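## Task

Pick up the small yellow sponge lying on the desk and set it down on this room's counter so that it stays there without the robot holding it. The robot must not topple or be left leaning, or the task fails.

## Robot and tools

ROBOT. A Rainbow Robotics RB-Y1 runs in a physics simulation. It has a wheeled base (two drive wheels, two rear casters, 0.66 m long, 0.58 m wide, front edge 0.10 m ahead of the drive axle), a folding torso (the lower part is called the leg), a head with a camera, and two 7-joint arms, each ending in a parallel gripper with its own wrist camera. The base can drive forward or back and turn in place. It cannot move sideways.

FRAMES. The base frame sits on the floor midway between the drive wheels: x forward, y to the left, z up. The state reports chest, left_hand and right_hand in this frame. A hand point lies between the finger pads, with the fingers along its -z axis and closing along its x axis. The printed hand position is approximate, and worse at long reach. base_odometry is measured from the base frame at the start of the scene. It counts wheel turns only, so wheel slip looks like travel. Heading is positive to the left, within -3.142 to 3.142.

execute_actions(actions, cameras). actions is a list holding one action, or an empty list, which only returns state and pictures. An action may contain:
- base: exactly one of {"translate_m": d}, an offset in metres from the current spot (forward positive, -3 to 3), or {"rotate_rad": d}, an in-place turn offset in radians (left/counter-clockwise positive, -3.2 to 3.2). Very long base moves are refused.
- joints: a dictionary from joint name to an absolute target. Angles are in radians and grippers in metres. Any subset may be given. Ranges: torso_squat_rad 0 to 1.2 (lowers a level chest), torso_shift_rad -0.3 to 0.6 (hips forward), torso_pitch_rad -0.2 to 1.4 (forward bow), torso_yaw_rad -1.5 to 1.5 (left positive). Combined torso limits: squat+shift <= 1.52; squat-shift+pitch <= 1.57; shift+0.5 pitch-0.4 squat <= 0.7; shift+0.3 pitch-0.5 squat <= 0.39. A command that breaks one of these goes only partway and shows off_target. Each arm has shoulder_pitch -2.356 to 2.356 (negative raises the arm forward), shoulder_roll (left 0 to 3.141, right -3.141 to 0, both lifting outward), shoulder_yaw -2.094 to 2.094, elbow -2.617 to 0.01 (negative bends), forearm_roll -3.141 to 3.141, wrist_pitch -1.57 to 1.919 (negative tips the hand forward) and hand_roll -2.705 to 2.705, all prefixed left_ or right_. For yaw and roll joints, positive means left or counter-clockwise on both arms. left_gripper_m and right_gripper_m take the gap between the pads, 0 to 0.1. head_pan_rad -0.523 to 0.523 (left positive), head_tilt_rad -0.35 to 1.57 (down positive). A joint counts as reached within ±0.02 rad, or ±0.004 m for grippers.
- speeds: optional caps for this action only: translate_m 0.05 to 0.4 m/s, rotate_rad 0.1 to 1.509 rad/s.
- min_time_s: optional, 0.1 to 8. It sets the shortest time any arm or head motion in this action may take.
The motions in one action start together. cameras selects head_camera, left_wrist_camera, right_wrist_camera or all. Leaving it out gives every camera, and [] gives none. An unknown key, unknown camera name or out-of-range number makes the whole call be refused with no motion.

wait(seconds 0 to 10) adds no new command and returns state and images. zoom_image(camera, region [x0,y0,x1,y1] in pixels, top-left origin, at most 504x504) enlarges part of a camera's latest full image. The head image is 896x504 and the wrist images are 644x364. read_manual returns licence texts only. finished_scene(scene) closes the current scene and cannot be undone. It reports success and gives the next task.

RESULTS. base_status and joint_status show how each commanded motion ended. done means reached; for the base it means only that the wheels turned the full amount. off_target means the motion stopped short and may still be pushing. time_out means it took far too long. contact_stop means an arm or the torso met firm resistance. stopped_with_arm means the torso halted because an arm hit something. limit_stop_at_own_body means a guard prevented self-contact before it happened. limit_stop_at_motor_heat means a heat stop cut the motion short. After any stop, the joint group involved (torso, left arm or right arm) forgets its targets and holds still. Back it off in a separate action: arms first, then the torso. "joint command not followed", with a cause: line, means an arm collision check blocked that arm's targets. Those joints show not_followed, and the controller may retry them until you send targets that pass. on_its_own lists what the call did not command; "held at" is the target being held, not the actual position. A gripper that holds an object shows off_target, which is expected. If a result reports a stop, later calls in the same reply are skipped. Joints you leave out may still be moving toward earlier targets.

GRASPING. Command a gripper opening at least 0.005 m narrower than the object. Each arm carries 3 kg at most. Heavy loads held far forward can tip the robot, and nothing stops that.

AVOID. Do not let the arms strike or press on each other, grippers included; a hard press ends the run. Avoid torque faults: contact reaching a joint's load limit (shoulders 62.3 N m, elbow 32, wrist joints 22.2) freezes the robot for 10 s. Do not let motors overheat: a MOTOR HOT warning comes at 65 °C, and at 80 °C the arm brakes. The base does not stop on contact and can spin or push against furniture. A bent leg can stick out past the front of the base and may push the robot backward unnoticed. Drops, slips, slams and hard shoves count against you. Loose objects may occasionally be nudged by outside forces. Before finishing, make sure the object rests on the counter by itself and the robot stands upright.

Each tool is called as name([rows], argument=value, ...), one row to a line, values as JSON.

## Session

execute_actions(actions=[])

Scene clock: 0.00 s.
base_odometry: x=+0.000 y=+0.000 heading=+0.000 (m, m, rad; odometry frame)
base_status: not commanded
joint_positions: torso_squat_rad=+0.350 torso_shift_rad=-0.001 torso_pitch_rad=-0.001 torso_yaw_rad=+0.001 left_shoulder_pitch_rad=-0.001 left_shoulder_roll_rad=+0.047 left_shoulder_yaw_rad=-0.041 left_elbow_rad=-0.140 left_forearm_roll_rad=+0.048 left_wrist_pitch_rad=-0.016 left_hand_roll_rad=+0.041 left_gripper_m=+0.100 right_shoulder_pitch_rad=-0.010 right_shoulder_roll_rad=-0.056 right_shoulder_yaw_rad=-0.043 right_elbow_rad=-0.134 right_forearm_roll_rad=-0.011 right_wrist_pitch_rad=-0.048 right_hand_roll_rad=-0.002 right_gripper_m=+0.100 head_pan_rad=+0.000 head_tilt_rad=+0.400
joint_status: not commanded
chest: x=-0.2289 y=+0.0009 z=+1.2475 quat_wxyz=(+1.000, -0.001, -0.001, +0.000) (m; base frame)
left_hand: x=-0.1552 y=+0.2526 z=+0.5665 quat_wxyz=(+0.996, +0.018, -0.080, +0.022) (m; base frame)
right_hand: x=-0.1451 y=-0.2659 z=+0.5695 quat_wxyz=(+0.995, -0.030, -0.097, -0.023) (m; base frame)
pictures: head_camera, left_wrist_camera, right_wrist_camera
Images, in order (width x height): head_camera 896x504, left_wrist_camera 644x364, right_wrist_camera 644x364.

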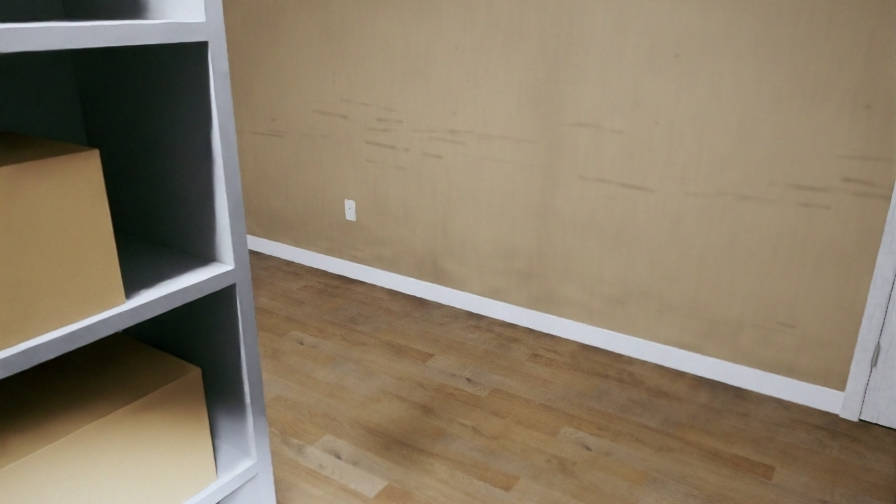

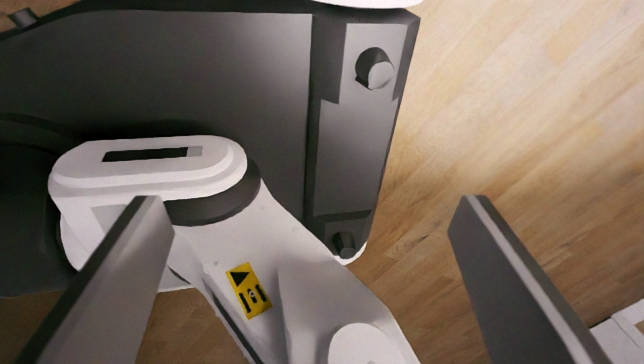

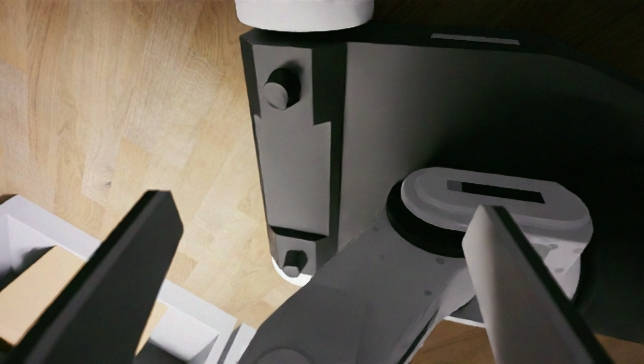

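execute_actions([
  {"joints": {"head_pan_rad": -0.52, "torso_yaw_rad": -0.6, "head_tilt_rad": 0.35}},
], cameras=["head_camera"])

Scene clock: 18.23 s.
base_odometry: x=+0.000 y=+0.000 heading=+0.000 (m, m, rad; odometry frame)
base_status: not commanded
joint_positions: torso_squat_rad=+0.350 torso_shift_rad=-0.001 torso_pitch_rad=-0.001 torso_yaw_rad=-0.600 left_shoulder_pitch_rad=-0.001 left_shoulder_roll_rad=+0.047 left_shoulder_yaw_rad=-0.041 left_elbow_rad=-0.140 left_forearm_roll_rad=+0.048 left_wrist_pitch_rad=-0.016 left_hand_roll_rad=+0.041 left_gripper_m=+0.100 right_shoulder_pitch_rad=-0.010 right_shoulder_roll_rad=-0.056 right_shoulder_yaw_rad=-0.043 right_elbow_rad=-0.134 right_forearm_roll_rad=-0.011 right_wrist_pitch_rad=-0.048 right_hand_roll_rad=-0.002 right_gripper_m=+0.100 head_pan_rad=-0.520 head_tilt_rad=+0.350
joint_status: all done
chest: x=-0.2289 y=+0.0009 z=+1.2475 quat_wxyz=(+0.955, -0.001, -0.001, -0.296) (m; base frame)
left_hand: x=-0.0251 y=+0.1671 z=+0.5667 quat_wxyz=(+0.958, -0.006, -0.082, -0.274) (m; base frame)
right_hand: x=-0.3099 y=-0.2663 z=+0.5693 quat_wxyz=(+0.943, -0.057, -0.084, -0.316) (m; base frame)
pictures: head_camera
camera_calibration (this result's frames):
head_camera: T_world_to_cam=[[-0.893701, -0.448662, 0.00112325, -0.199866], [-0.126219, 0.249014, -0.96024, 1.41984], [0.430544, -0.858309, -0.279174, 0.427039], [0, 0, 0, 1]] pos_world=[-0.183268, -0.0767022, 1.48283]
Images, in order (width x height): head_camera 896x504.

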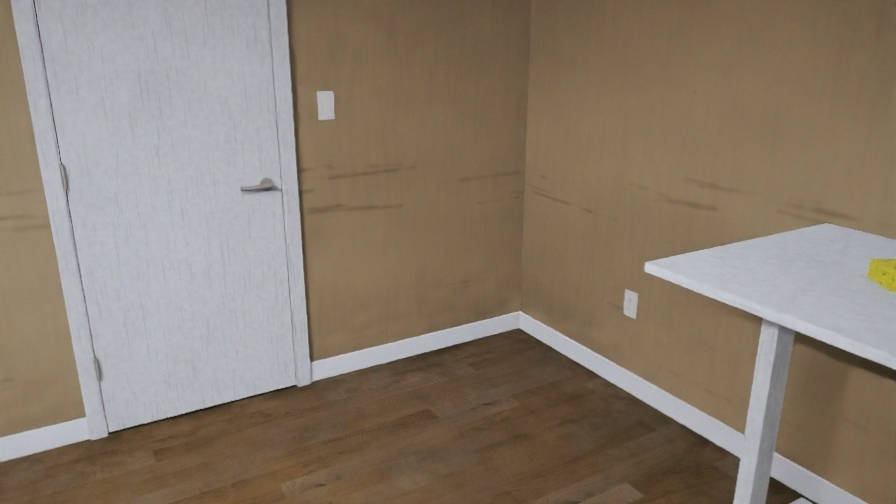

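execute_actions([
  {"joints": {"torso_yaw_rad": -1.4, "head_tilt_rad": 0.4}},
], cameras=["head_camera"])

Scene clock: 29.10 s.
base_odometry: x=+0.000 y=+0.000 heading=+0.000 (m, m, rad; odometry frame)
base_status: not commanded
joint_positions: torso_squat_rad=+0.350 torso_shift_rad=-0.001 torso_pitch_rad=-0.001 torso_yaw_rad=-1.213 left_shoulder_pitch_rad=-0.002 left_shoulder_roll_rad=+0.047 left_shoulder_yaw_rad=-0.041 left_elbow_rad=-0.140 left_forearm_roll_rad=+0.048 left_wrist_pitch_rad=-0.016 left_hand_roll_rad=+0.041 left_gripper_m=+0.100 right_shoulder_pitch_rad=-0.009 right_shoulder_roll_rad=-0.056 right_shoulder_yaw_rad=-0.043 right_elbow_rad=-0.133 right_forearm_roll_rad=-0.011 right_wrist_pitch_rad=-0.048 right_hand_roll_rad=-0.002 right_gripper_m=+0.100 head_pan_rad=-0.520 head_tilt_rad=+0.400
joint_status: torso_yaw_rad limit_stop_at_own_body (moved -0.613 of -0.800); the others done
on_its_own: torso_yaw_rad is held at -1.213, not at your -1.400, since a limit_stop_at_own_body
chest: x=-0.2289 y=+0.0009 z=+1.2475 quat_wxyz=(+0.822, +0.000, -0.001, -0.570) (m; base frame)
left_hand: x=+0.0342 y=+0.0196 z=+0.5670 quat_wxyz=(+0.831, -0.030, -0.077, -0.550) (m; base frame)
right_hand: x=-0.4482 y=-0.1707 z=+0.5690 quat_wxyz=(+0.804, -0.079, -0.063, -0.586) (m; base frame)
pictures: head_camera
camera_calibration (this result's frames):
head_camera: T_world_to_cam=[[-0.989138, 0.146987, -0.000591492, -0.21994], [0.0486525, 0.323602, -0.944942, 1.4386], [-0.138702, -0.934707, -0.327238, 0.366537], [0, 0, 0, 1]] pos_world=[-0.236703, -0.0905994, 1.4792]
Images, in order (width x height): head_camera 896x504.

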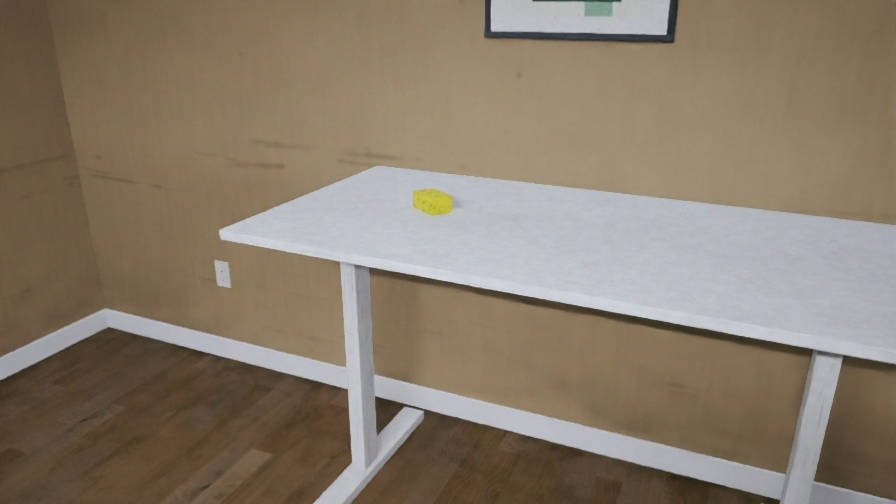

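zoom_image(camera="head_camera", region=[380, 160, 500, 240])

execute_actions([
  {"base": {"rotate_rad": -1.2}},
], cameras=["head_camera"])

Region (380, 160, 500, 240) of head_camera's 896x504 image, scaled by 4.200, with more detail than that image has.

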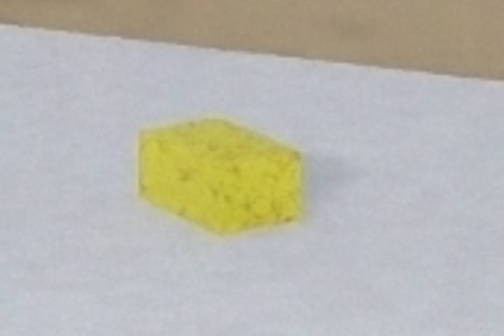

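Scene clock: 80.03 s.
base_odometry: x=+0.000 y=+0.000 heading=-1.199 (m, m, rad; odometry frame)
base_status: done
joint_positions: torso_squat_rad=+0.350 torso_shift_rad=-0.001 torso_pitch_rad=-0.001 torso_yaw_rad=-1.213 left_shoulder_pitch_rad=-0.002 left_shoulder_roll_rad=+0.047 left_shoulder_yaw_rad=-0.041 left_elbow_rad=-0.140 left_forearm_roll_rad=+0.048 left_wrist_pitch_rad=-0.016 left_hand_roll_rad=+0.041 left_gripper_m=+0.100 right_shoulder_pitch_rad=-0.010 right_shoulder_roll_rad=-0.056 right_shoulder_yaw_rad=-0.043 right_elbow_rad=-0.133 right_forearm_roll_rad=-0.011 right_wrist_pitch_rad=-0.048 right_hand_roll_rad=-0.002 right_gripper_m=+0.100 head_pan_rad=-0.520 head_tilt_rad=+0.400
joint_status: not commanded
on_its_own: torso_yaw_rad is held at -1.213, not at your -1.400, since a limit_stop_at_own_body
chest: x=-0.2289 y=+0.0009 z=+1.2475 quat_wxyz=(+0.822, +0.000, -0.001, -0.570) (m; base frame)
left_hand: x=+0.0341 y=+0.0197 z=+0.5670 quat_wxyz=(+0.831, -0.030, -0.077, -0.550) (m; base frame)
right_hand: x=-0.4482 y=-0.1709 z=+0.5690 quat_wxyz=(+0.804, -0.079, -0.063, -0.586) (m; base frame)
pictures: head_camera
camera_calibration (this result's frames):
head_camera: T_world_to_cam=[[-0.989144, 0.146947, -0.000593499, -0.219941], [0.0486395, 0.32359, -0.944946, 1.43859], [-0.138665, -0.934717, -0.327225, 0.366542], [0, 0, 0, 1]] pos_world=[-0.2367, -0.0905822, 1.4792]
Images, in order (width x height): head_camera 896x504.

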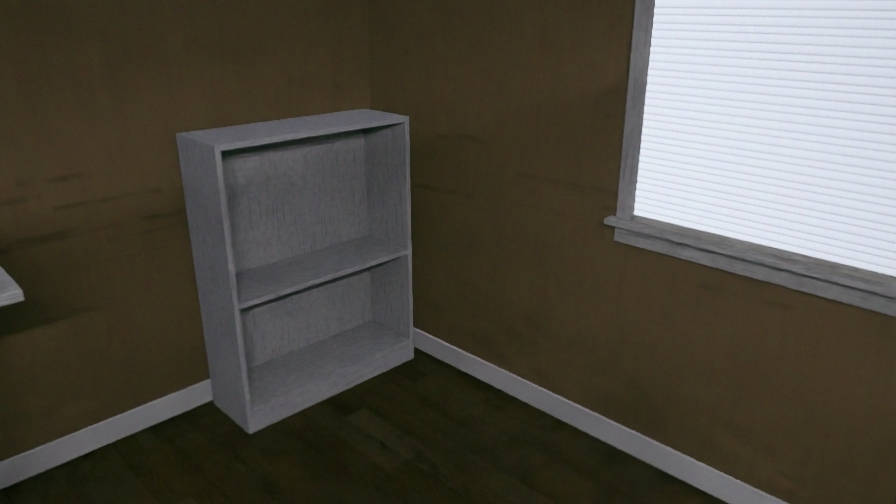

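execute_actions([
  {"base": {"rotate_rad": -0.72}, "joints": {"head_tilt_rad": 0.3}},
], cameras=["head_camera"])

Scene clock: 203.10 s.
base_odometry: x=+0.000 y=+0.001 heading=-1.918 (m, m, rad; odometry frame)
base_status: done
joint_positions: torso_squat_rad=+0.350 torso_shift_rad=-0.001 torso_pitch_rad=-0.001 torso_yaw_rad=-1.213 left_shoulder_pitch_rad=-0.002 left_shoulder_roll_rad=+0.047 left_shoulder_yaw_rad=-0.041 left_elbow_rad=-0.140 left_forearm_roll_rad=+0.048 left_wrist_pitch_rad=-0.016 left_hand_roll_rad=+0.041 left_gripper_m=+0.100 right_shoulder_pitch_rad=-0.010 right_shoulder_roll_rad=-0.056 right_shoulder_yaw_rad=-0.043 right_elbow_rad=-0.133 right_forearm_roll_rad=-0.011 right_wrist_pitch_rad=-0.048 right_hand_roll_rad=-0.002 right_gripper_m=+0.100 head_pan_rad=-0.520 head_tilt_rad=+0.300
joint_status: all done
on_its_own: torso_yaw_rad is held at -1.213, not at your -1.400, since a limit_stop_at_own_body
chest: x=-0.2289 y=+0.0009 z=+1.2475 quat_wxyz=(+0.822, +0.000, -0.001, -0.570) (m; base frame)
left_hand: x=+0.0341 y=+0.0197 z=+0.5670 quat_wxyz=(+0.831, -0.030, -0.077, -0.550) (m; base frame)
right_hand: x=-0.4482 y=-0.1709 z=+0.5690 quat_wxyz=(+0.804, -0.079, -0.063, -0.586) (m; base frame)
pictures: head_camera
camera_calibration (this result's frames):
head_camera: T_world_to_cam=[[-0.989123, 0.147089, 0.000847682, -0.22202], [0.0332127, 0.22895, -0.972871, 1.47376], [-0.143293, -0.962261, -0.231345, 0.226188], [0, 0, 0, 1]] pos_world=[-0.236141, -0.0871092, 1.4863]
Images, in order (width x height): head_camera 896x504.

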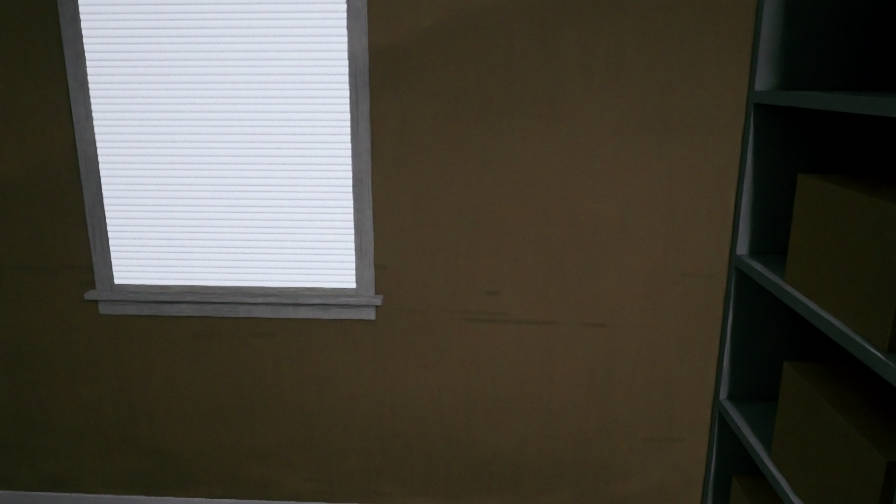

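execute_actions([
  {"base": {"translate_m": 0.8}, "joints": {"torso_yaw_rad": 0.2, "torso_squat_rad": 0.0, "head_pan_rad": 0.05, "head_tilt_rad": 0.45}},
], cameras=["head_camera"])

Scene clock: 214.60 s.
base_odometry: x=-0.273 y=-0.751 heading=-1.919 (m, m, rad; odometry frame)
base_status: done
joint_positions: torso_squat_rad=+0.000 torso_shift_rad=-0.001 torso_pitch_rad=-0.001 torso_yaw_rad=+0.200 left_shoulder_pitch_rad=-0.002 left_shoulder_roll_rad=+0.047 left_shoulder_yaw_rad=-0.041 left_elbow_rad=-0.140 left_forearm_roll_rad=+0.048 left_wrist_pitch_rad=-0.016 left_hand_roll_rad=+0.041 left_gripper_m=+0.100 right_shoulder_pitch_rad=-0.010 right_shoulder_roll_rad=-0.056 right_shoulder_yaw_rad=-0.043 right_elbow_rad=-0.134 right_forearm_roll_rad=-0.011 right_wrist_pitch_rad=-0.048 right_hand_roll_rad=-0.002 right_gripper_m=+0.100 head_pan_rad=+0.050 head_tilt_rad=+0.450
joint_status: all done
chest: x=-0.2289 y=+0.0009 z=+1.2899 quat_wxyz=(+0.995, -0.001, +0.000, +0.100) (m; base frame)
left_hand: x=-0.2066 y=+0.2620 z=+0.6088 quat_wxyz=(+0.989, +0.026, -0.078, +0.121) (m; base frame)
right_hand: x=-0.0940 y=-0.2442 z=+0.6120 quat_wxyz=(+0.992, -0.020, -0.099, +0.076) (m; base frame)
pictures: head_camera
camera_calibration (this result's frames):
head_camera: T_world_to_cam=[[0.261398, -0.96523, 0.00169745, 0.0524742], [-0.361375, -0.0994961, -0.927097, 1.3606], [0.89503, 0.241728, -0.374818, 0.684585], [0, 0, 0, 1]] pos_world=[-0.134753, 0.0205409, 1.51792]
Images, in order (width x height): head_camera 896x504.

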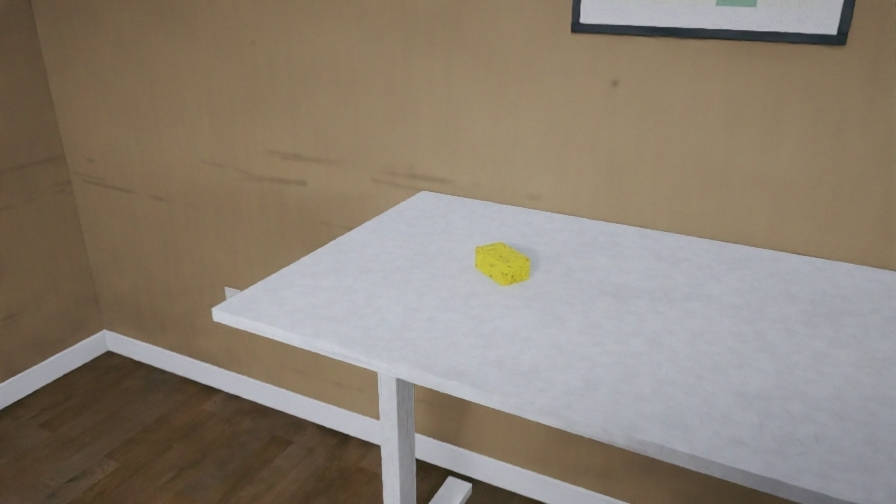

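zoom_image(camera="head_camera", region=[450, 220, 570, 300])

Region (450, 220, 570, 300) of head_camera's 896x504 image, scaled by 4.200, with more detail than that image has.

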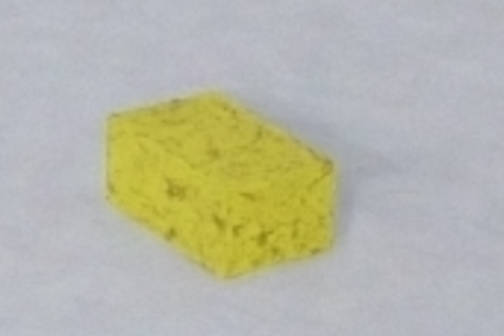

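zoom_image(camera="head_camera", region=[560, 380, 896, 504])

Region (560, 380, 896, 504) of head_camera's 896x504 image, scaled by 1.500, with more detail than that image has; it fills the top 186 rows of this view, and the rest is white.

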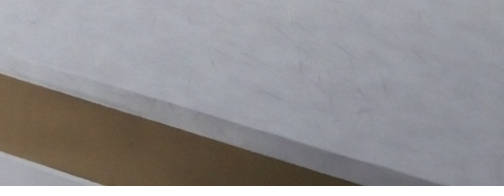

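execute_actions([
  {"base": {"translate_m": 0.2}, "joints": {"torso_yaw_rad": 0.68, "head_pan_rad": -0.4, "head_tilt_rad": 0.6, "right_shoulder_pitch_rad": -0.747, "right_shoulder_roll_rad": -0.088, "right_shoulder_yaw_rad": -0.235, "right_elbow_rad": -1.557, "right_forearm_roll_rad": 0.0, "right_wrist_pitch_rad": 1.623, "right_hand_roll_rad": 1.571}},
])

Scene clock: 336.63 s.
base_odometry: x=-0.342 y=-0.939 heading=-1.921 (m, m, rad; odometry frame)
base_status: done
joint_positions: torso_squat_rad=+0.000 torso_shift_rad=-0.001 torso_pitch_rad=-0.001 torso_yaw_rad=+0.680 left_shoulder_pitch_rad=-0.002 left_shoulder_roll_rad=+0.047 left_shoulder_yaw_rad=-0.041 left_elbow_rad=-0.140 left_forearm_roll_rad=+0.048 left_wrist_pitch_rad=-0.016 left_hand_roll_rad=+0.041 left_gripper_m=+0.100 right_shoulder_pitch_rad=-0.747 right_shoulder_roll_rad=-0.088 right_shoulder_yaw_rad=-0.235 right_elbow_rad=-1.557 right_forearm_roll_rad=+0.000 right_wrist_pitch_rad=+1.623 right_hand_roll_rad=+1.571 right_gripper_m=+0.100 head_pan_rad=-0.400 head_tilt_rad=+0.600
joint_status: all done
chest: x=-0.2289 y=+0.0009 z=+1.2899 quat_wxyz=(+0.943, -0.001, +0.000, +0.334) (m; base frame)
left_hand: x=-0.3302 y=+0.2423 z=+0.6087 quat_wxyz=(+0.932, +0.043, -0.069, +0.353) (m; base frame)
right_hand: x=+0.3445 y=+0.1816 z=+1.1405 quat_wxyz=(+0.408, -0.138, -0.288, +0.855) (m; base frame)
pictures: head_camera, left_wrist_camera, right_wrist_camera
camera_calibration (this result's frames):
head_camera: T_world_to_cam=[[0.290204, -0.956965, -0.000421542, 0.0719315], [-0.487288, -0.147393, -0.860712, 1.23501], [0.823609, 0.249987, -0.509091, 0.871143], [0, 0, 0, 1]] pos_world=[-0.136553, 0.0330925, 1.50651]
left_wrist_camera: T_world_to_cam=[[0.722342, 0.663912, 0.193502, -0.0391193], [0.427552, -0.648684, 0.629609, -0.0510514], [0.543527, -0.372061, -0.752429, 0.815452], [0, 0, 0, 1]] pos_world=[-0.393135, 0.296253, 0.653282]
right_wrist_camera: T_world_to_cam=[[0.667207, -0.744853, -0.00534855, -0.0912938], [-0.743892, -0.66668, 0.0464973, 0.356945], [-0.0381994, -0.0270446, -0.998904, 1.24783], [0, 0, 0, 1]] pos_world=[0.374106, 0.203714, 1.22938]
Images, in order (width x height): head_camera 896x504, left_wrist_camera 644x364, right_wrist_camera 644x364.

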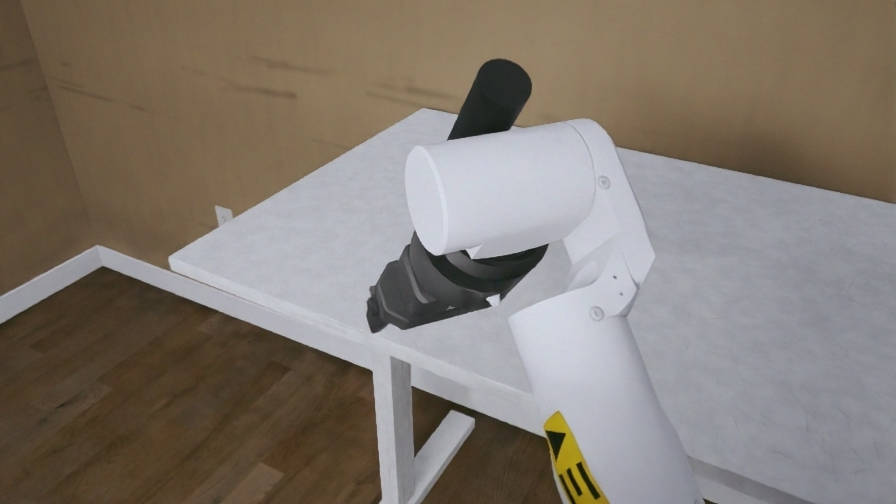

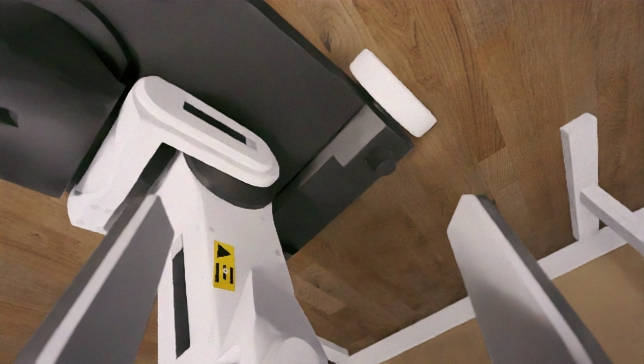

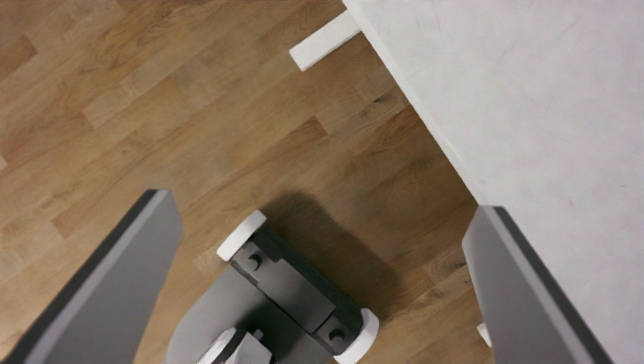

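execute_actions([
  {"base": {"translate_m": 0.42}, "joints": {"head_pan_rad": -0.34, "head_tilt_rad": 0.8}},
])

Scene clock: 349.23 s.
base_odometry: x=-0.486 y=-1.334 heading=-1.922 (m, m, rad; odometry frame)
base_status: done
joint_positions: torso_squat_rad=+0.000 torso_shift_rad=-0.001 torso_pitch_rad=-0.001 torso_yaw_rad=+0.680 left_shoulder_pitch_rad=-0.002 left_shoulder_roll_rad=+0.047 left_shoulder_yaw_rad=-0.041 left_elbow_rad=-0.140 left_forearm_roll_rad=+0.048 left_wrist_pitch_rad=-0.016 left_hand_roll_rad=+0.041 left_gripper_m=+0.100 right_shoulder_pitch_rad=-0.747 right_shoulder_roll_rad=-0.088 right_shoulder_yaw_rad=-0.235 right_elbow_rad=-1.557 right_forearm_roll_rad=+0.000 right_wrist_pitch_rad=+1.623 right_hand_roll_rad=+1.571 right_gripper_m=+0.100 head_pan_rad=-0.340 head_tilt_rad=+0.800
joint_status: all done
chest: x=-0.2289 y=+0.0009 z=+1.2899 quat_wxyz=(+0.943, -0.001, +0.000, +0.334) (m; base frame)
left_hand: x=-0.3302 y=+0.2423 z=+0.6087 quat_wxyz=(+0.932, +0.043, -0.069, +0.353) (m; base frame)
right_hand: x=+0.3446 y=+0.1815 z=+1.1404 quat_wxyz=(+0.408, -0.138, -0.288, +0.855) (m; base frame)
pictures: head_camera, left_wrist_camera, right_wrist_camera
camera_calibration (this result's frames):
head_camera: T_world_to_cam=[[0.346312, -0.938114, -0.00321918, 0.0877002], [-0.629407, -0.229803, -0.742319, 1.02973], [0.69564, 0.2591, -0.670039, 1.08366], [0, 0, 0, 1]] pos_world=[-0.136091, 0.038131, 1.49076]
left_wrist_camera: T_world_to_cam=[[0.722352, 0.663924, 0.193426, -0.0390366], [0.427613, -0.648667, 0.629585, -0.0510164], [0.543466, -0.37207, -0.752468, 0.815476], [0, 0, 0, 1]] pos_world=[-0.39317, 0.296239, 0.653289]
right_wrist_camera: T_world_to_cam=[[0.667101, -0.744948, -0.00541958, -0.0912415], [-0.743976, -0.666571, 0.0467239, 0.356667], [-0.0384194, -0.0271375, -0.998893, 1.24779], [0, 0, 0, 1]] pos_world=[0.374158, 0.203636, 1.22925]
Images, in order (width x height): head_camera 896x504, left_wrist_camera 644x364, right_wrist_camera 644x364.

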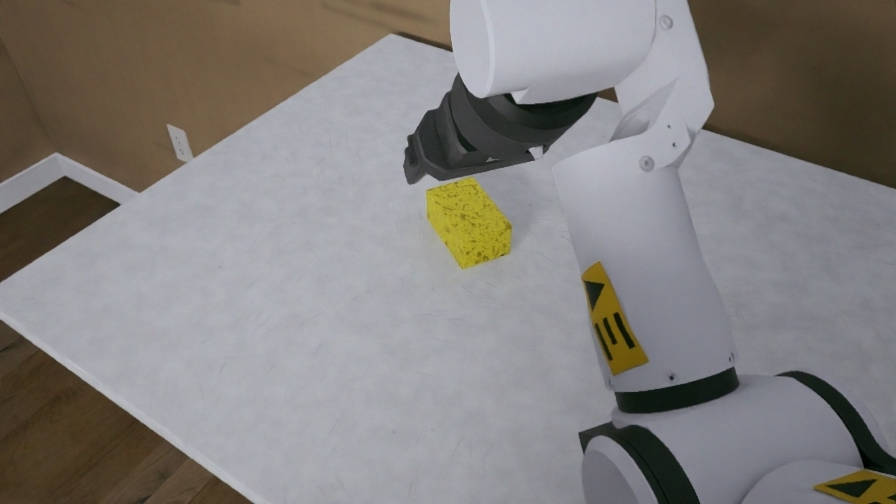

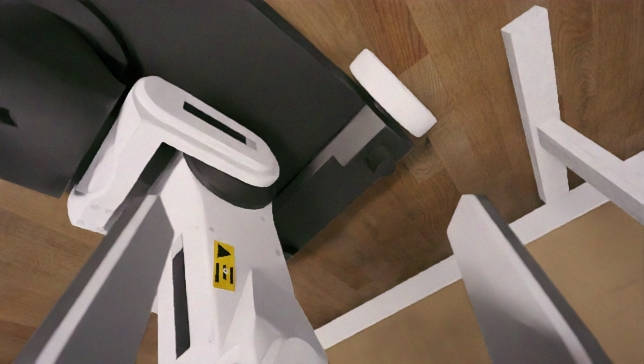

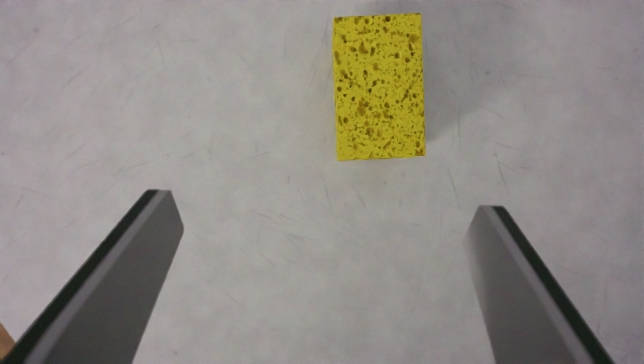

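zoom_image(camera="head_camera", region=[390, 130, 558, 290])

Region (390, 130, 558, 290) of head_camera's 896x504 image, scaled by 3.000, with more detail than that image has; it fills the top 480 rows of this view, and the rest is white.

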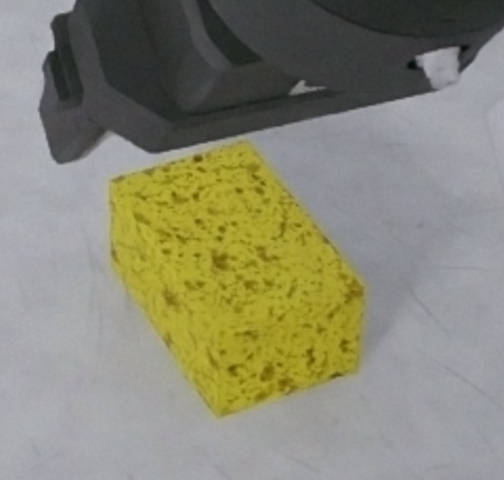

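execute_actions([
  {"joints": {"torso_yaw_rad": 0.9, "head_pan_rad": -0.52, "right_shoulder_pitch_rad": -0.662, "right_shoulder_roll_rad": -0.292, "right_shoulder_yaw_rad": -0.477, "right_elbow_rad": -1.29, "right_forearm_roll_rad": -0.124, "right_wrist_pitch_rad": 1.36, "right_hand_roll_rad": 1.757}, "min_time_s": 0.9},
], cameras=["head_camera", "right_wrist_camera"])

Scene clock: 450.77 s.
base_odometry: x=-0.486 y=-1.334 heading=-1.922 (m, m, rad; odometry frame)
base_status: not commanded
joint_positions: torso_squat_rad=+0.000 torso_shift_rad=-0.001 torso_pitch_rad=-0.001 torso_yaw_rad=+0.900 left_shoulder_pitch_rad=-0.001 left_shoulder_roll_rad=+0.047 left_shoulder_yaw_rad=-0.041 left_elbow_rad=-0.140 left_forearm_roll_rad=+0.048 left_wrist_pitch_rad=-0.016 left_hand_roll_rad=+0.041 left_gripper_m=+0.100 right_shoulder_pitch_rad=-0.662 right_shoulder_roll_rad=-0.292 right_shoulder_yaw_rad=-0.477 right_elbow_rad=-1.290 right_forearm_roll_rad=-0.124 right_wrist_pitch_rad=+1.360 right_hand_roll_rad=+1.757 right_gripper_m=+0.100 head_pan_rad=-0.520 head_tilt_rad=+0.800
joint_status: all done
chest: x=-0.2289 y=+0.0009 z=+1.2899 quat_wxyz=(+0.900, -0.001, +0.000, +0.435) (m; base frame)
left_hand: x=-0.3807 y=+0.2142 z=+0.6087 quat_wxyz=(+0.888, +0.050, -0.063, +0.453) (m; base frame)
right_hand: x=+0.4239 y=+0.1998 z=+1.0750 quat_wxyz=(+0.372, -0.126, -0.293, +0.872) (m; base frame)
pictures: head_camera, right_wrist_camera
camera_calibration (this result's frames):
head_camera: T_world_to_cam=[[0.383593, -0.923497, -0.00319739, 0.0998138], [-0.619744, -0.254853, -0.742272, 1.03082], [0.684671, 0.286711, -0.670092, 1.08237], [0, 0, 0, 1]] pos_world=[-0.140511, 0.0445573, 1.49075]
right_wrist_camera: T_world_to_cam=[[0.726852, -0.686774, -0.00526958, -0.168011], [-0.685831, -0.726217, 0.047369, 0.417522], [-0.0363586, -0.0308162, -0.998864, 1.18585], [0, 0, 0, 1]] pos_world=[0.451585, 0.224369, 1.16384]
Images, in order (width x height): head_camera 896x504, right_wrist_camera 644x364.

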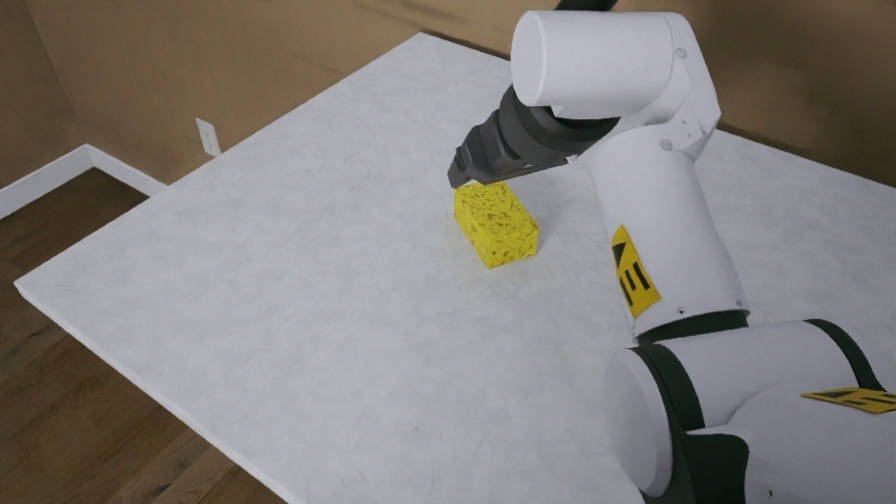

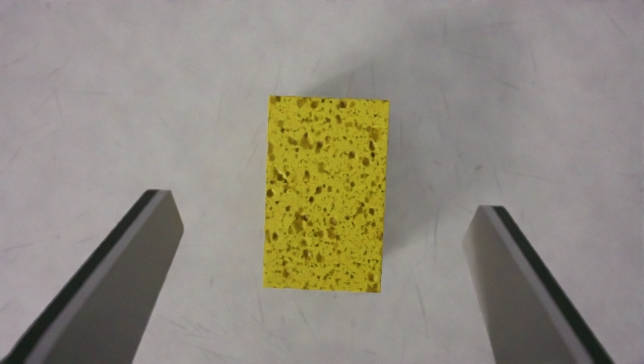

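zoom_image(camera="head_camera", region=[420, 120, 588, 280])

Region (420, 120, 588, 280) of head_camera's 896x504 image, scaled by 3.000, with more detail than that image has; it fills the top 480 rows of this view, and the rest is white.

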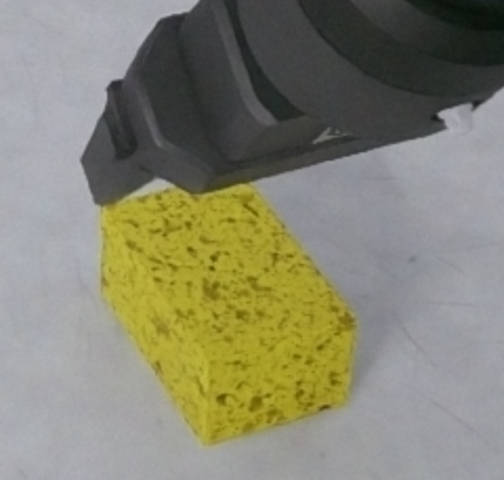

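execute_actions([
  {"joints": {"right_shoulder_pitch_rad": -0.609, "right_shoulder_roll_rad": -0.264, "right_shoulder_yaw_rad": -0.474, "right_elbow_rad": -1.09, "right_forearm_roll_rad": -0.136, "right_wrist_pitch_rad": 1.101, "right_hand_roll_rad": 1.793}, "min_time_s": 1.0},
], cameras=["head_camera", "right_wrist_camera"])

Scene clock: 514.50 s.
base_odometry: x=-0.486 y=-1.334 heading=-1.922 (m, m, rad; odometry frame)
base_status: not commanded
joint_positions: torso_squat_rad=+0.000 torso_shift_rad=-0.001 torso_pitch_rad=-0.001 torso_yaw_rad=+0.900 left_shoulder_pitch_rad=-0.001 left_shoulder_roll_rad=+0.047 left_shoulder_yaw_rad=-0.041 left_elbow_rad=-0.140 left_forearm_roll_rad=+0.048 left_wrist_pitch_rad=-0.016 left_hand_roll_rad=+0.041 left_gripper_m=+0.100 right_shoulder_pitch_rad=-0.609 right_shoulder_roll_rad=-0.264 right_shoulder_yaw_rad=-0.474 right_elbow_rad=-1.090 right_forearm_roll_rad=-0.136 right_wrist_pitch_rad=+1.101 right_hand_roll_rad=+1.793 right_gripper_m=+0.100 head_pan_rad=-0.520 head_tilt_rad=+0.800
joint_status: all done
chest: x=-0.2289 y=+0.0009 z=+1.2899 quat_wxyz=(+0.900, -0.001, +0.000, +0.435) (m; base frame)
left_hand: x=-0.3807 y=+0.2142 z=+0.6087 quat_wxyz=(+0.888, +0.050, -0.063, +0.453) (m; base frame)
right_hand: x=+0.4246 y=+0.1996 z=+0.9978 quat_wxyz=(+0.372, -0.126, -0.294, +0.871) (m; base frame)
pictures: head_camera, right_wrist_camera
camera_calibration (this result's frames):
head_camera: T_world_to_cam=[[0.383591, -0.923497, -0.0031971, 0.0998135], [-0.619744, -0.254852, -0.742272, 1.03082], [0.684671, 0.28671, -0.670092, 1.08237], [0, 0, 0, 1]] pos_world=[-0.140511, 0.0445575, 1.49075]
right_wrist_camera: T_world_to_cam=[[0.726119, -0.687545, -0.00577093, -0.16805], [-0.686652, -0.725559, 0.045534, 0.423544], [-0.0354938, -0.0291005, -0.998946, 1.10815], [0, 0, 0, 1]] pos_world=[0.452184, 0.224012, 1.08672]
Images, in order (width x height): head_camera 896x504, right_wrist_camera 644x364.

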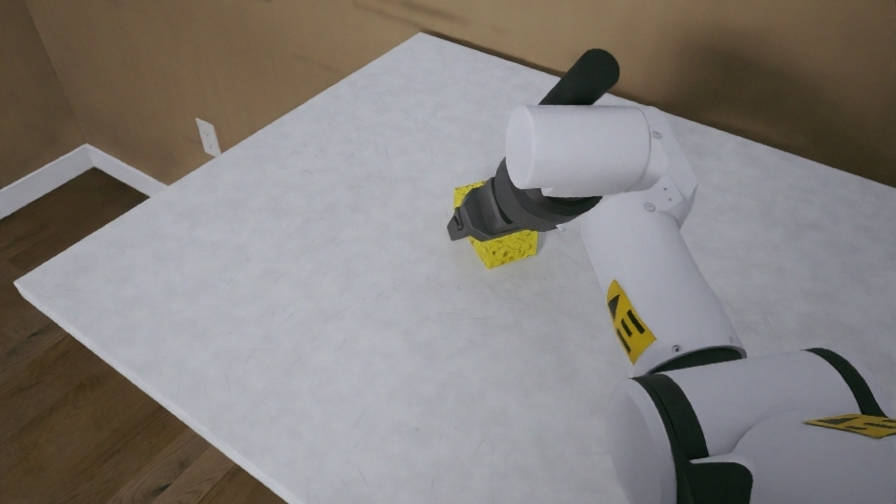

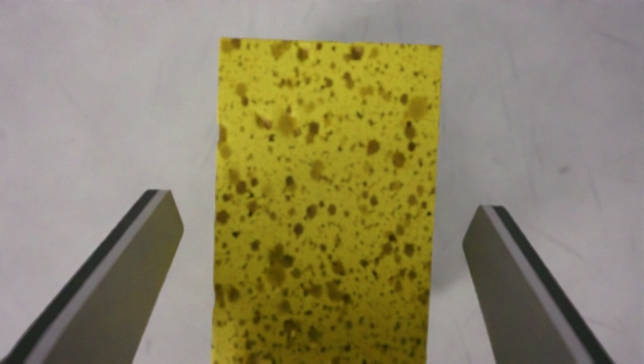

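execute_actions([
  {"joints": {"right_shoulder_pitch_rad": -0.602, "right_shoulder_roll_rad": -0.260, "right_shoulder_yaw_rad": -0.474, "right_elbow_rad": -1.063, "right_forearm_roll_rad": -0.138, "right_wrist_pitch_rad": 1.067, "right_hand_roll_rad": 1.798, "right_gripper_m": 0.048}},
], cameras=["head_camera", "right_wrist_camera"])

Scene clock: 548.50 s.
base_odometry: x=-0.486 y=-1.334 heading=-1.922 (m, m, rad; odometry frame)
base_status: not commanded
joint_positions: torso_squat_rad=+0.000 torso_shift_rad=-0.001 torso_pitch_rad=-0.001 torso_yaw_rad=+0.900 left_shoulder_pitch_rad=-0.001 left_shoulder_roll_rad=+0.047 left_shoulder_yaw_rad=-0.041 left_elbow_rad=-0.140 left_forearm_roll_rad=+0.048 left_wrist_pitch_rad=-0.016 left_hand_roll_rad=+0.041 left_gripper_m=+0.100 right_shoulder_pitch_rad=-0.602 right_shoulder_roll_rad=-0.260 right_shoulder_yaw_rad=-0.474 right_elbow_rad=-1.063 right_forearm_roll_rad=-0.138 right_wrist_pitch_rad=+1.067 right_hand_roll_rad=+1.798 right_gripper_m=+0.059 head_pan_rad=-0.520 head_tilt_rad=+0.800
joint_status: right_gripper_m off_target (ended at +0.059, target +0.048); the others done
chest: x=-0.2289 y=+0.0009 z=+1.2899 quat_wxyz=(+0.900, -0.001, +0.000, +0.435) (m; base frame)
left_hand: x=-0.3807 y=+0.2142 z=+0.6087 quat_wxyz=(+0.888, +0.050, -0.063, +0.453) (m; base frame)
right_hand: x=+0.4233 y=+0.1989 z=+0.9871 quat_wxyz=(+0.373, -0.126, -0.293, +0.871) (m; base frame)
pictures: head_camera, right_wrist_camera
camera_calibration (this result's frames):
head_camera: T_world_to_cam=[[0.383598, -0.923495, -0.00319648, 0.0998143], [-0.619745, -0.254858, -0.742269, 1.03081], [0.684667, 0.286714, -0.670094, 1.08237], [0, 0, 0, 1]] pos_world=[-0.14051, 0.0445589, 1.49075]
right_wrist_camera: T_world_to_cam=[[0.725779, -0.687899, -0.00630742, -0.166968], [-0.686963, -0.725216, 0.0462996, 0.421872], [-0.0364237, -0.0292703, -0.998908, 1.09774], [0, 0, 0, 1]] pos_world=[0.450976, 0.223222, 1.07596]
Images, in order (width x height): head_camera 896x504, right_wrist_camera 644x364.

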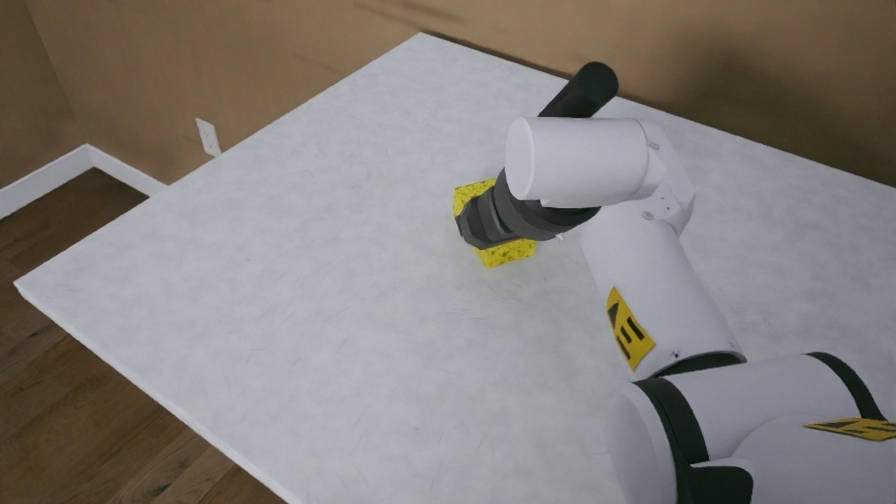

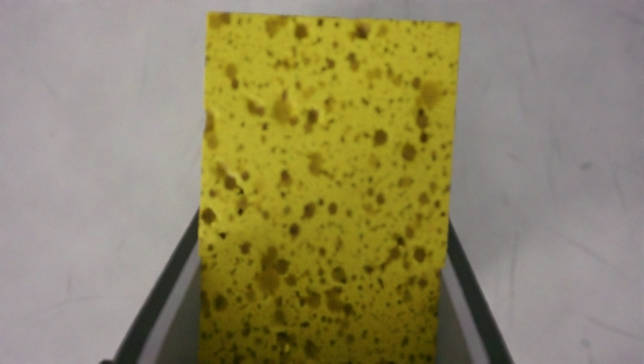

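execute_actions([
  {"base": {"translate_m": -0.6}, "joints": {"right_shoulder_pitch_rad": -0.662, "right_shoulder_roll_rad": -0.292, "right_shoulder_yaw_rad": -0.477, "right_elbow_rad": -1.29, "right_forearm_roll_rad": -0.124, "right_wrist_pitch_rad": 1.36, "right_hand_roll_rad": 1.757}, "min_time_s": 0.7},
], cameras=["head_camera", "right_wrist_camera"])

Scene clock: 642.10 s.
base_odometry: x=-0.279 y=-0.770 heading=-1.923 (m, m, rad; odometry frame)
base_status: done
joint_positions: torso_squat_rad=+0.000 torso_shift_rad=-0.001 torso_pitch_rad=-0.001 torso_yaw_rad=+0.900 left_shoulder_pitch_rad=-0.001 left_shoulder_roll_rad=+0.047 left_shoulder_yaw_rad=-0.041 left_elbow_rad=-0.140 left_forearm_roll_rad=+0.048 left_wrist_pitch_rad=-0.016 left_hand_roll_rad=+0.041 left_gripper_m=+0.100 right_shoulder_pitch_rad=-0.662 right_shoulder_roll_rad=-0.292 right_shoulder_yaw_rad=-0.477 right_elbow_rad=-1.290 right_forearm_roll_rad=-0.124 right_wrist_pitch_rad=+1.360 right_hand_roll_rad=+1.757 right_gripper_m=+0.059 head_pan_rad=-0.520 head_tilt_rad=+0.800
joint_status: all done
chest: x=-0.2290 y=+0.0009 z=+1.2899 quat_wxyz=(+0.900, -0.001, +0.000, +0.435) (m; base frame)
left_hand: x=-0.3807 y=+0.2142 z=+0.6087 quat_wxyz=(+0.888, +0.050, -0.064, +0.453) (m; base frame)
right_hand: x=+0.4240 y=+0.1997 z=+1.0750 quat_wxyz=(+0.372, -0.126, -0.293, +0.872) (m; base frame)
pictures: head_camera, right_wrist_camera
camera_calibration (this result's frames):
head_camera: T_world_to_cam=[[0.38359, -0.923498, -0.00313578, 0.0997636], [-0.619628, -0.254852, -0.742369, 1.03092], [0.684777, 0.286708, -0.669984, 1.08231], [0, 0, 0, 1]] pos_world=[-0.140621, 0.0445566, 1.49076]
right_wrist_camera: T_world_to_cam=[[0.726788, -0.686843, -0.0050333, -0.16837], [-0.6859, -0.726139, 0.0475683, 0.417221], [-0.0363268, -0.0311197, -0.998855, 1.18586], [0, 0, 0, 1]] pos_world=[0.45162, 0.22422, 1.16381]
Images, in order (width x height): head_camera 896x504, right_wrist_camera 644x364.

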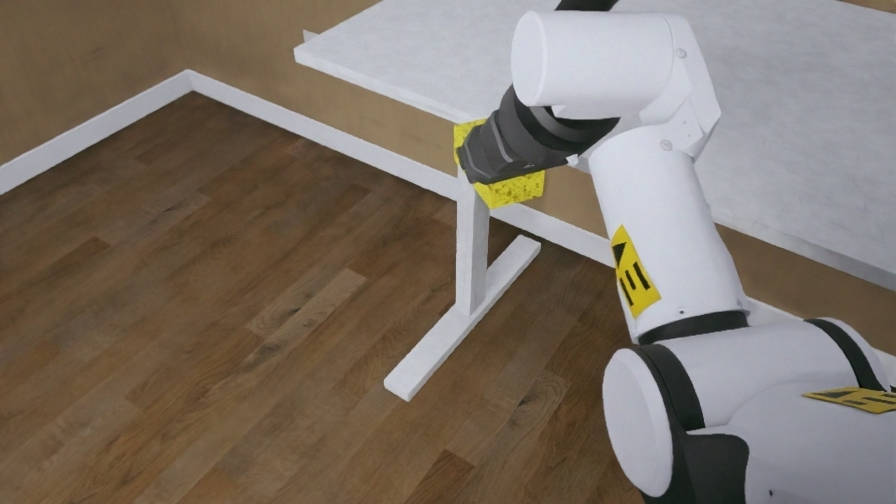

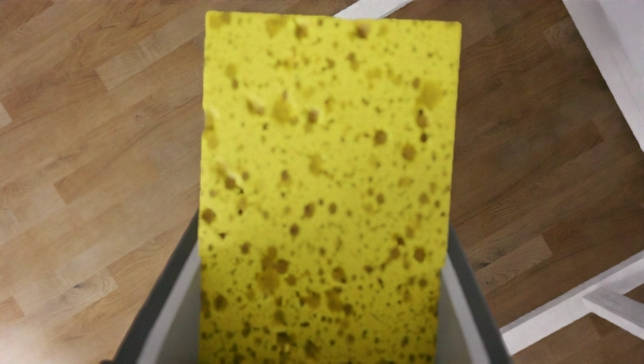

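execute_actions([
  {"base": {"rotate_rad": 2.29}, "joints": {"torso_yaw_rad": 0.0, "head_pan_rad": 0.3, "head_tilt_rad": 0.35, "right_shoulder_pitch_rad": -0.1, "right_shoulder_roll_rad": -0.12, "right_shoulder_yaw_rad": 0.0, "right_elbow_rad": -0.5, "right_forearm_roll_rad": 0.0, "right_wrist_pitch_rad": 0.2, "right_hand_roll_rad": 1.571}, "min_time_s": 2.5},
], cameras=["head_camera", "right_wrist_camera"])

Scene clock: 662.70 s.
base_odometry: x=-0.279 y=-0.770 heading=+0.366 (m, m, rad; odometry frame)
base_status: done
joint_positions: torso_squat_rad=+0.000 torso_shift_rad=-0.001 torso_pitch_rad=-0.001 torso_yaw_rad=+0.000 left_shoulder_pitch_rad=-0.001 left_shoulder_roll_rad=+0.047 left_shoulder_yaw_rad=-0.041 left_elbow_rad=-0.140 left_forearm_roll_rad=+0.048 left_wrist_pitch_rad=-0.016 left_hand_roll_rad=+0.041 left_gripper_m=+0.100 right_shoulder_pitch_rad=-0.100 right_shoulder_roll_rad=-0.120 right_shoulder_yaw_rad=+0.000 right_elbow_rad=-0.500 right_forearm_roll_rad=+0.000 right_wrist_pitch_rad=+0.200 right_hand_roll_rad=+1.571 right_gripper_m=+0.059 head_pan_rad=+0.300 head_tilt_rad=+0.350
joint_status: all done
chest: x=-0.2290 y=+0.0009 z=+1.2899 quat_wxyz=(+1.000, -0.001, -0.001, +0.000) (m; base frame)
left_hand: x=-0.1551 y=+0.2525 z=+0.6089 quat_wxyz=(+0.996, +0.018, -0.080, +0.022) (m; base frame)
right_hand: x=+0.0370 y=-0.3006 z=+0.6619 quat_wxyz=(+0.676, -0.180, -0.098, +0.708) (m; base frame)
pictures: head_camera, right_wrist_camera
camera_calibration (this result's frames):
head_camera: T_world_to_cam=[[0.309168, -0.951002, 0.00324058, 0.0557585], [-0.265618, -0.0896226, -0.959903, 1.42898], [0.913161, 0.295911, -0.280312, 0.548326], [0, 0, 0, 1]] pos_world=[-0.138386, 0.0188397, 1.5252]
right_wrist_camera: T_world_to_cam=[[0.0689646, -0.992259, 0.10328, -0.371949], [-0.953457, -0.0350964, 0.299478, -0.140933], [-0.293535, -0.119126, -0.948497, 0.693353], [0, 0, 0, 1]] pos_world=[0.0948008, -0.29142, 0.738264]
Images, in order (width x height): head_camera 896x504, right_wrist_camera 644x364.

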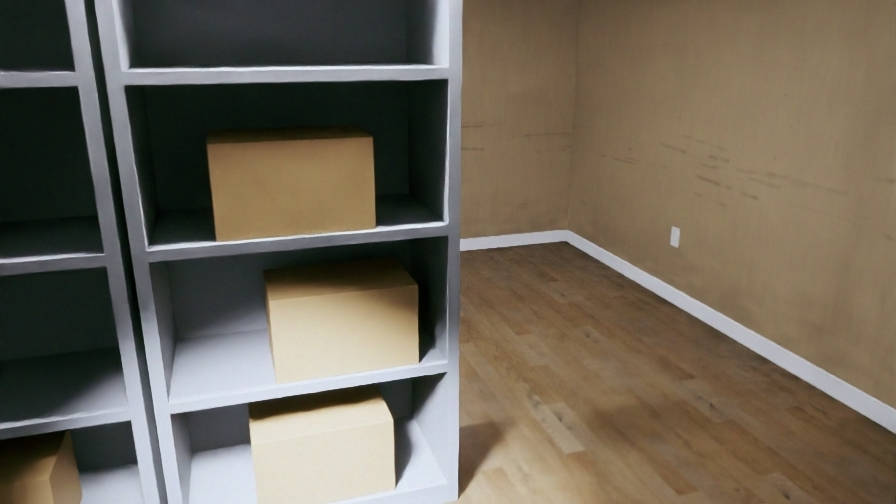

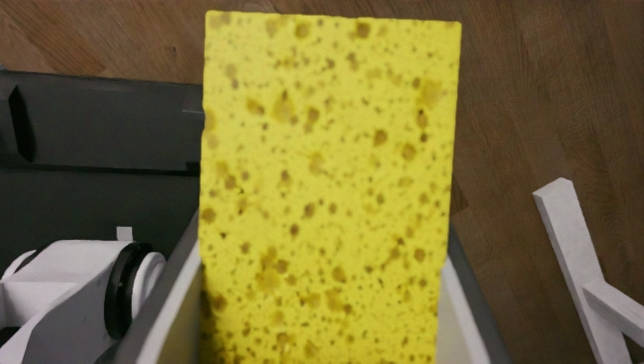

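execute_actions([
  {"base": {"translate_m": 2.6}, "joints": {"torso_yaw_rad": 0.6, "head_pan_rad": 0.5, "head_tilt_rad": 0.35}},
], cameras=["head_camera"])

Scene clock: 691.20 s.
base_odometry: x=+2.148 y=+0.162 heading=+0.367 (m, m, rad; odometry frame)
base_status: done
joint_positions: torso_squat_rad=+0.000 torso_shift_rad=-0.001 torso_pitch_rad=-0.001 torso_yaw_rad=+0.600 left_shoulder_pitch_rad=-0.001 left_shoulder_roll_rad=+0.047 left_shoulder_yaw_rad=-0.041 left_elbow_rad=-0.140 left_forearm_roll_rad=+0.048 left_wrist_pitch_rad=-0.016 left_hand_roll_rad=+0.041 left_gripper_m=+0.100 right_shoulder_pitch_rad=-0.100 right_shoulder_roll_rad=-0.120 right_shoulder_yaw_rad=+0.000 right_elbow_rad=-0.500 right_forearm_roll_rad=+0.000 right_wrist_pitch_rad=+0.200 right_hand_roll_rad=+1.571 right_gripper_m=+0.059 head_pan_rad=+0.500 head_tilt_rad=+0.350
joint_status: all done
chest: x=-0.2289 y=+0.0009 z=+1.2899 quat_wxyz=(+0.955, -0.001, +0.000, +0.296) (m; base frame)
left_hand: x=-0.3106 y=+0.2496 z=+0.6087 quat_wxyz=(+0.946, +0.040, -0.071, +0.315) (m; base frame)
right_hand: x=+0.1603 y=-0.0982 z=+0.6617 quat_wxyz=(+0.436, -0.143, -0.147, +0.876) (m; base frame)
pictures: head_camera
camera_calibration (this result's frames):
head_camera: T_world_to_cam=[[0.897652, -0.440694, 0.00305532, 0.186223], [-0.121549, -0.254235, -0.959474, 1.46107], [0.423612, 0.860903, -0.28178, 0.439258], [0, 0, 0, 1]] pos_world=[-0.175647, 0.0753648, 1.52507]
Images, in order (width x height): head_camera 896x504.

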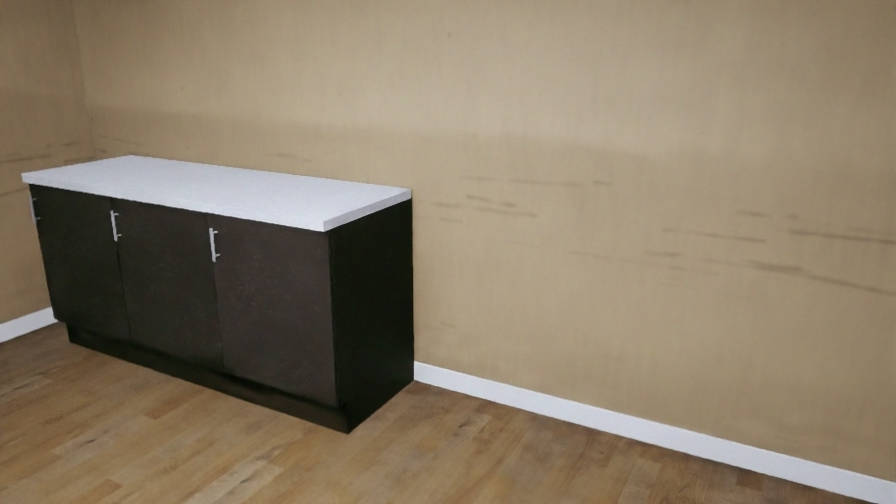

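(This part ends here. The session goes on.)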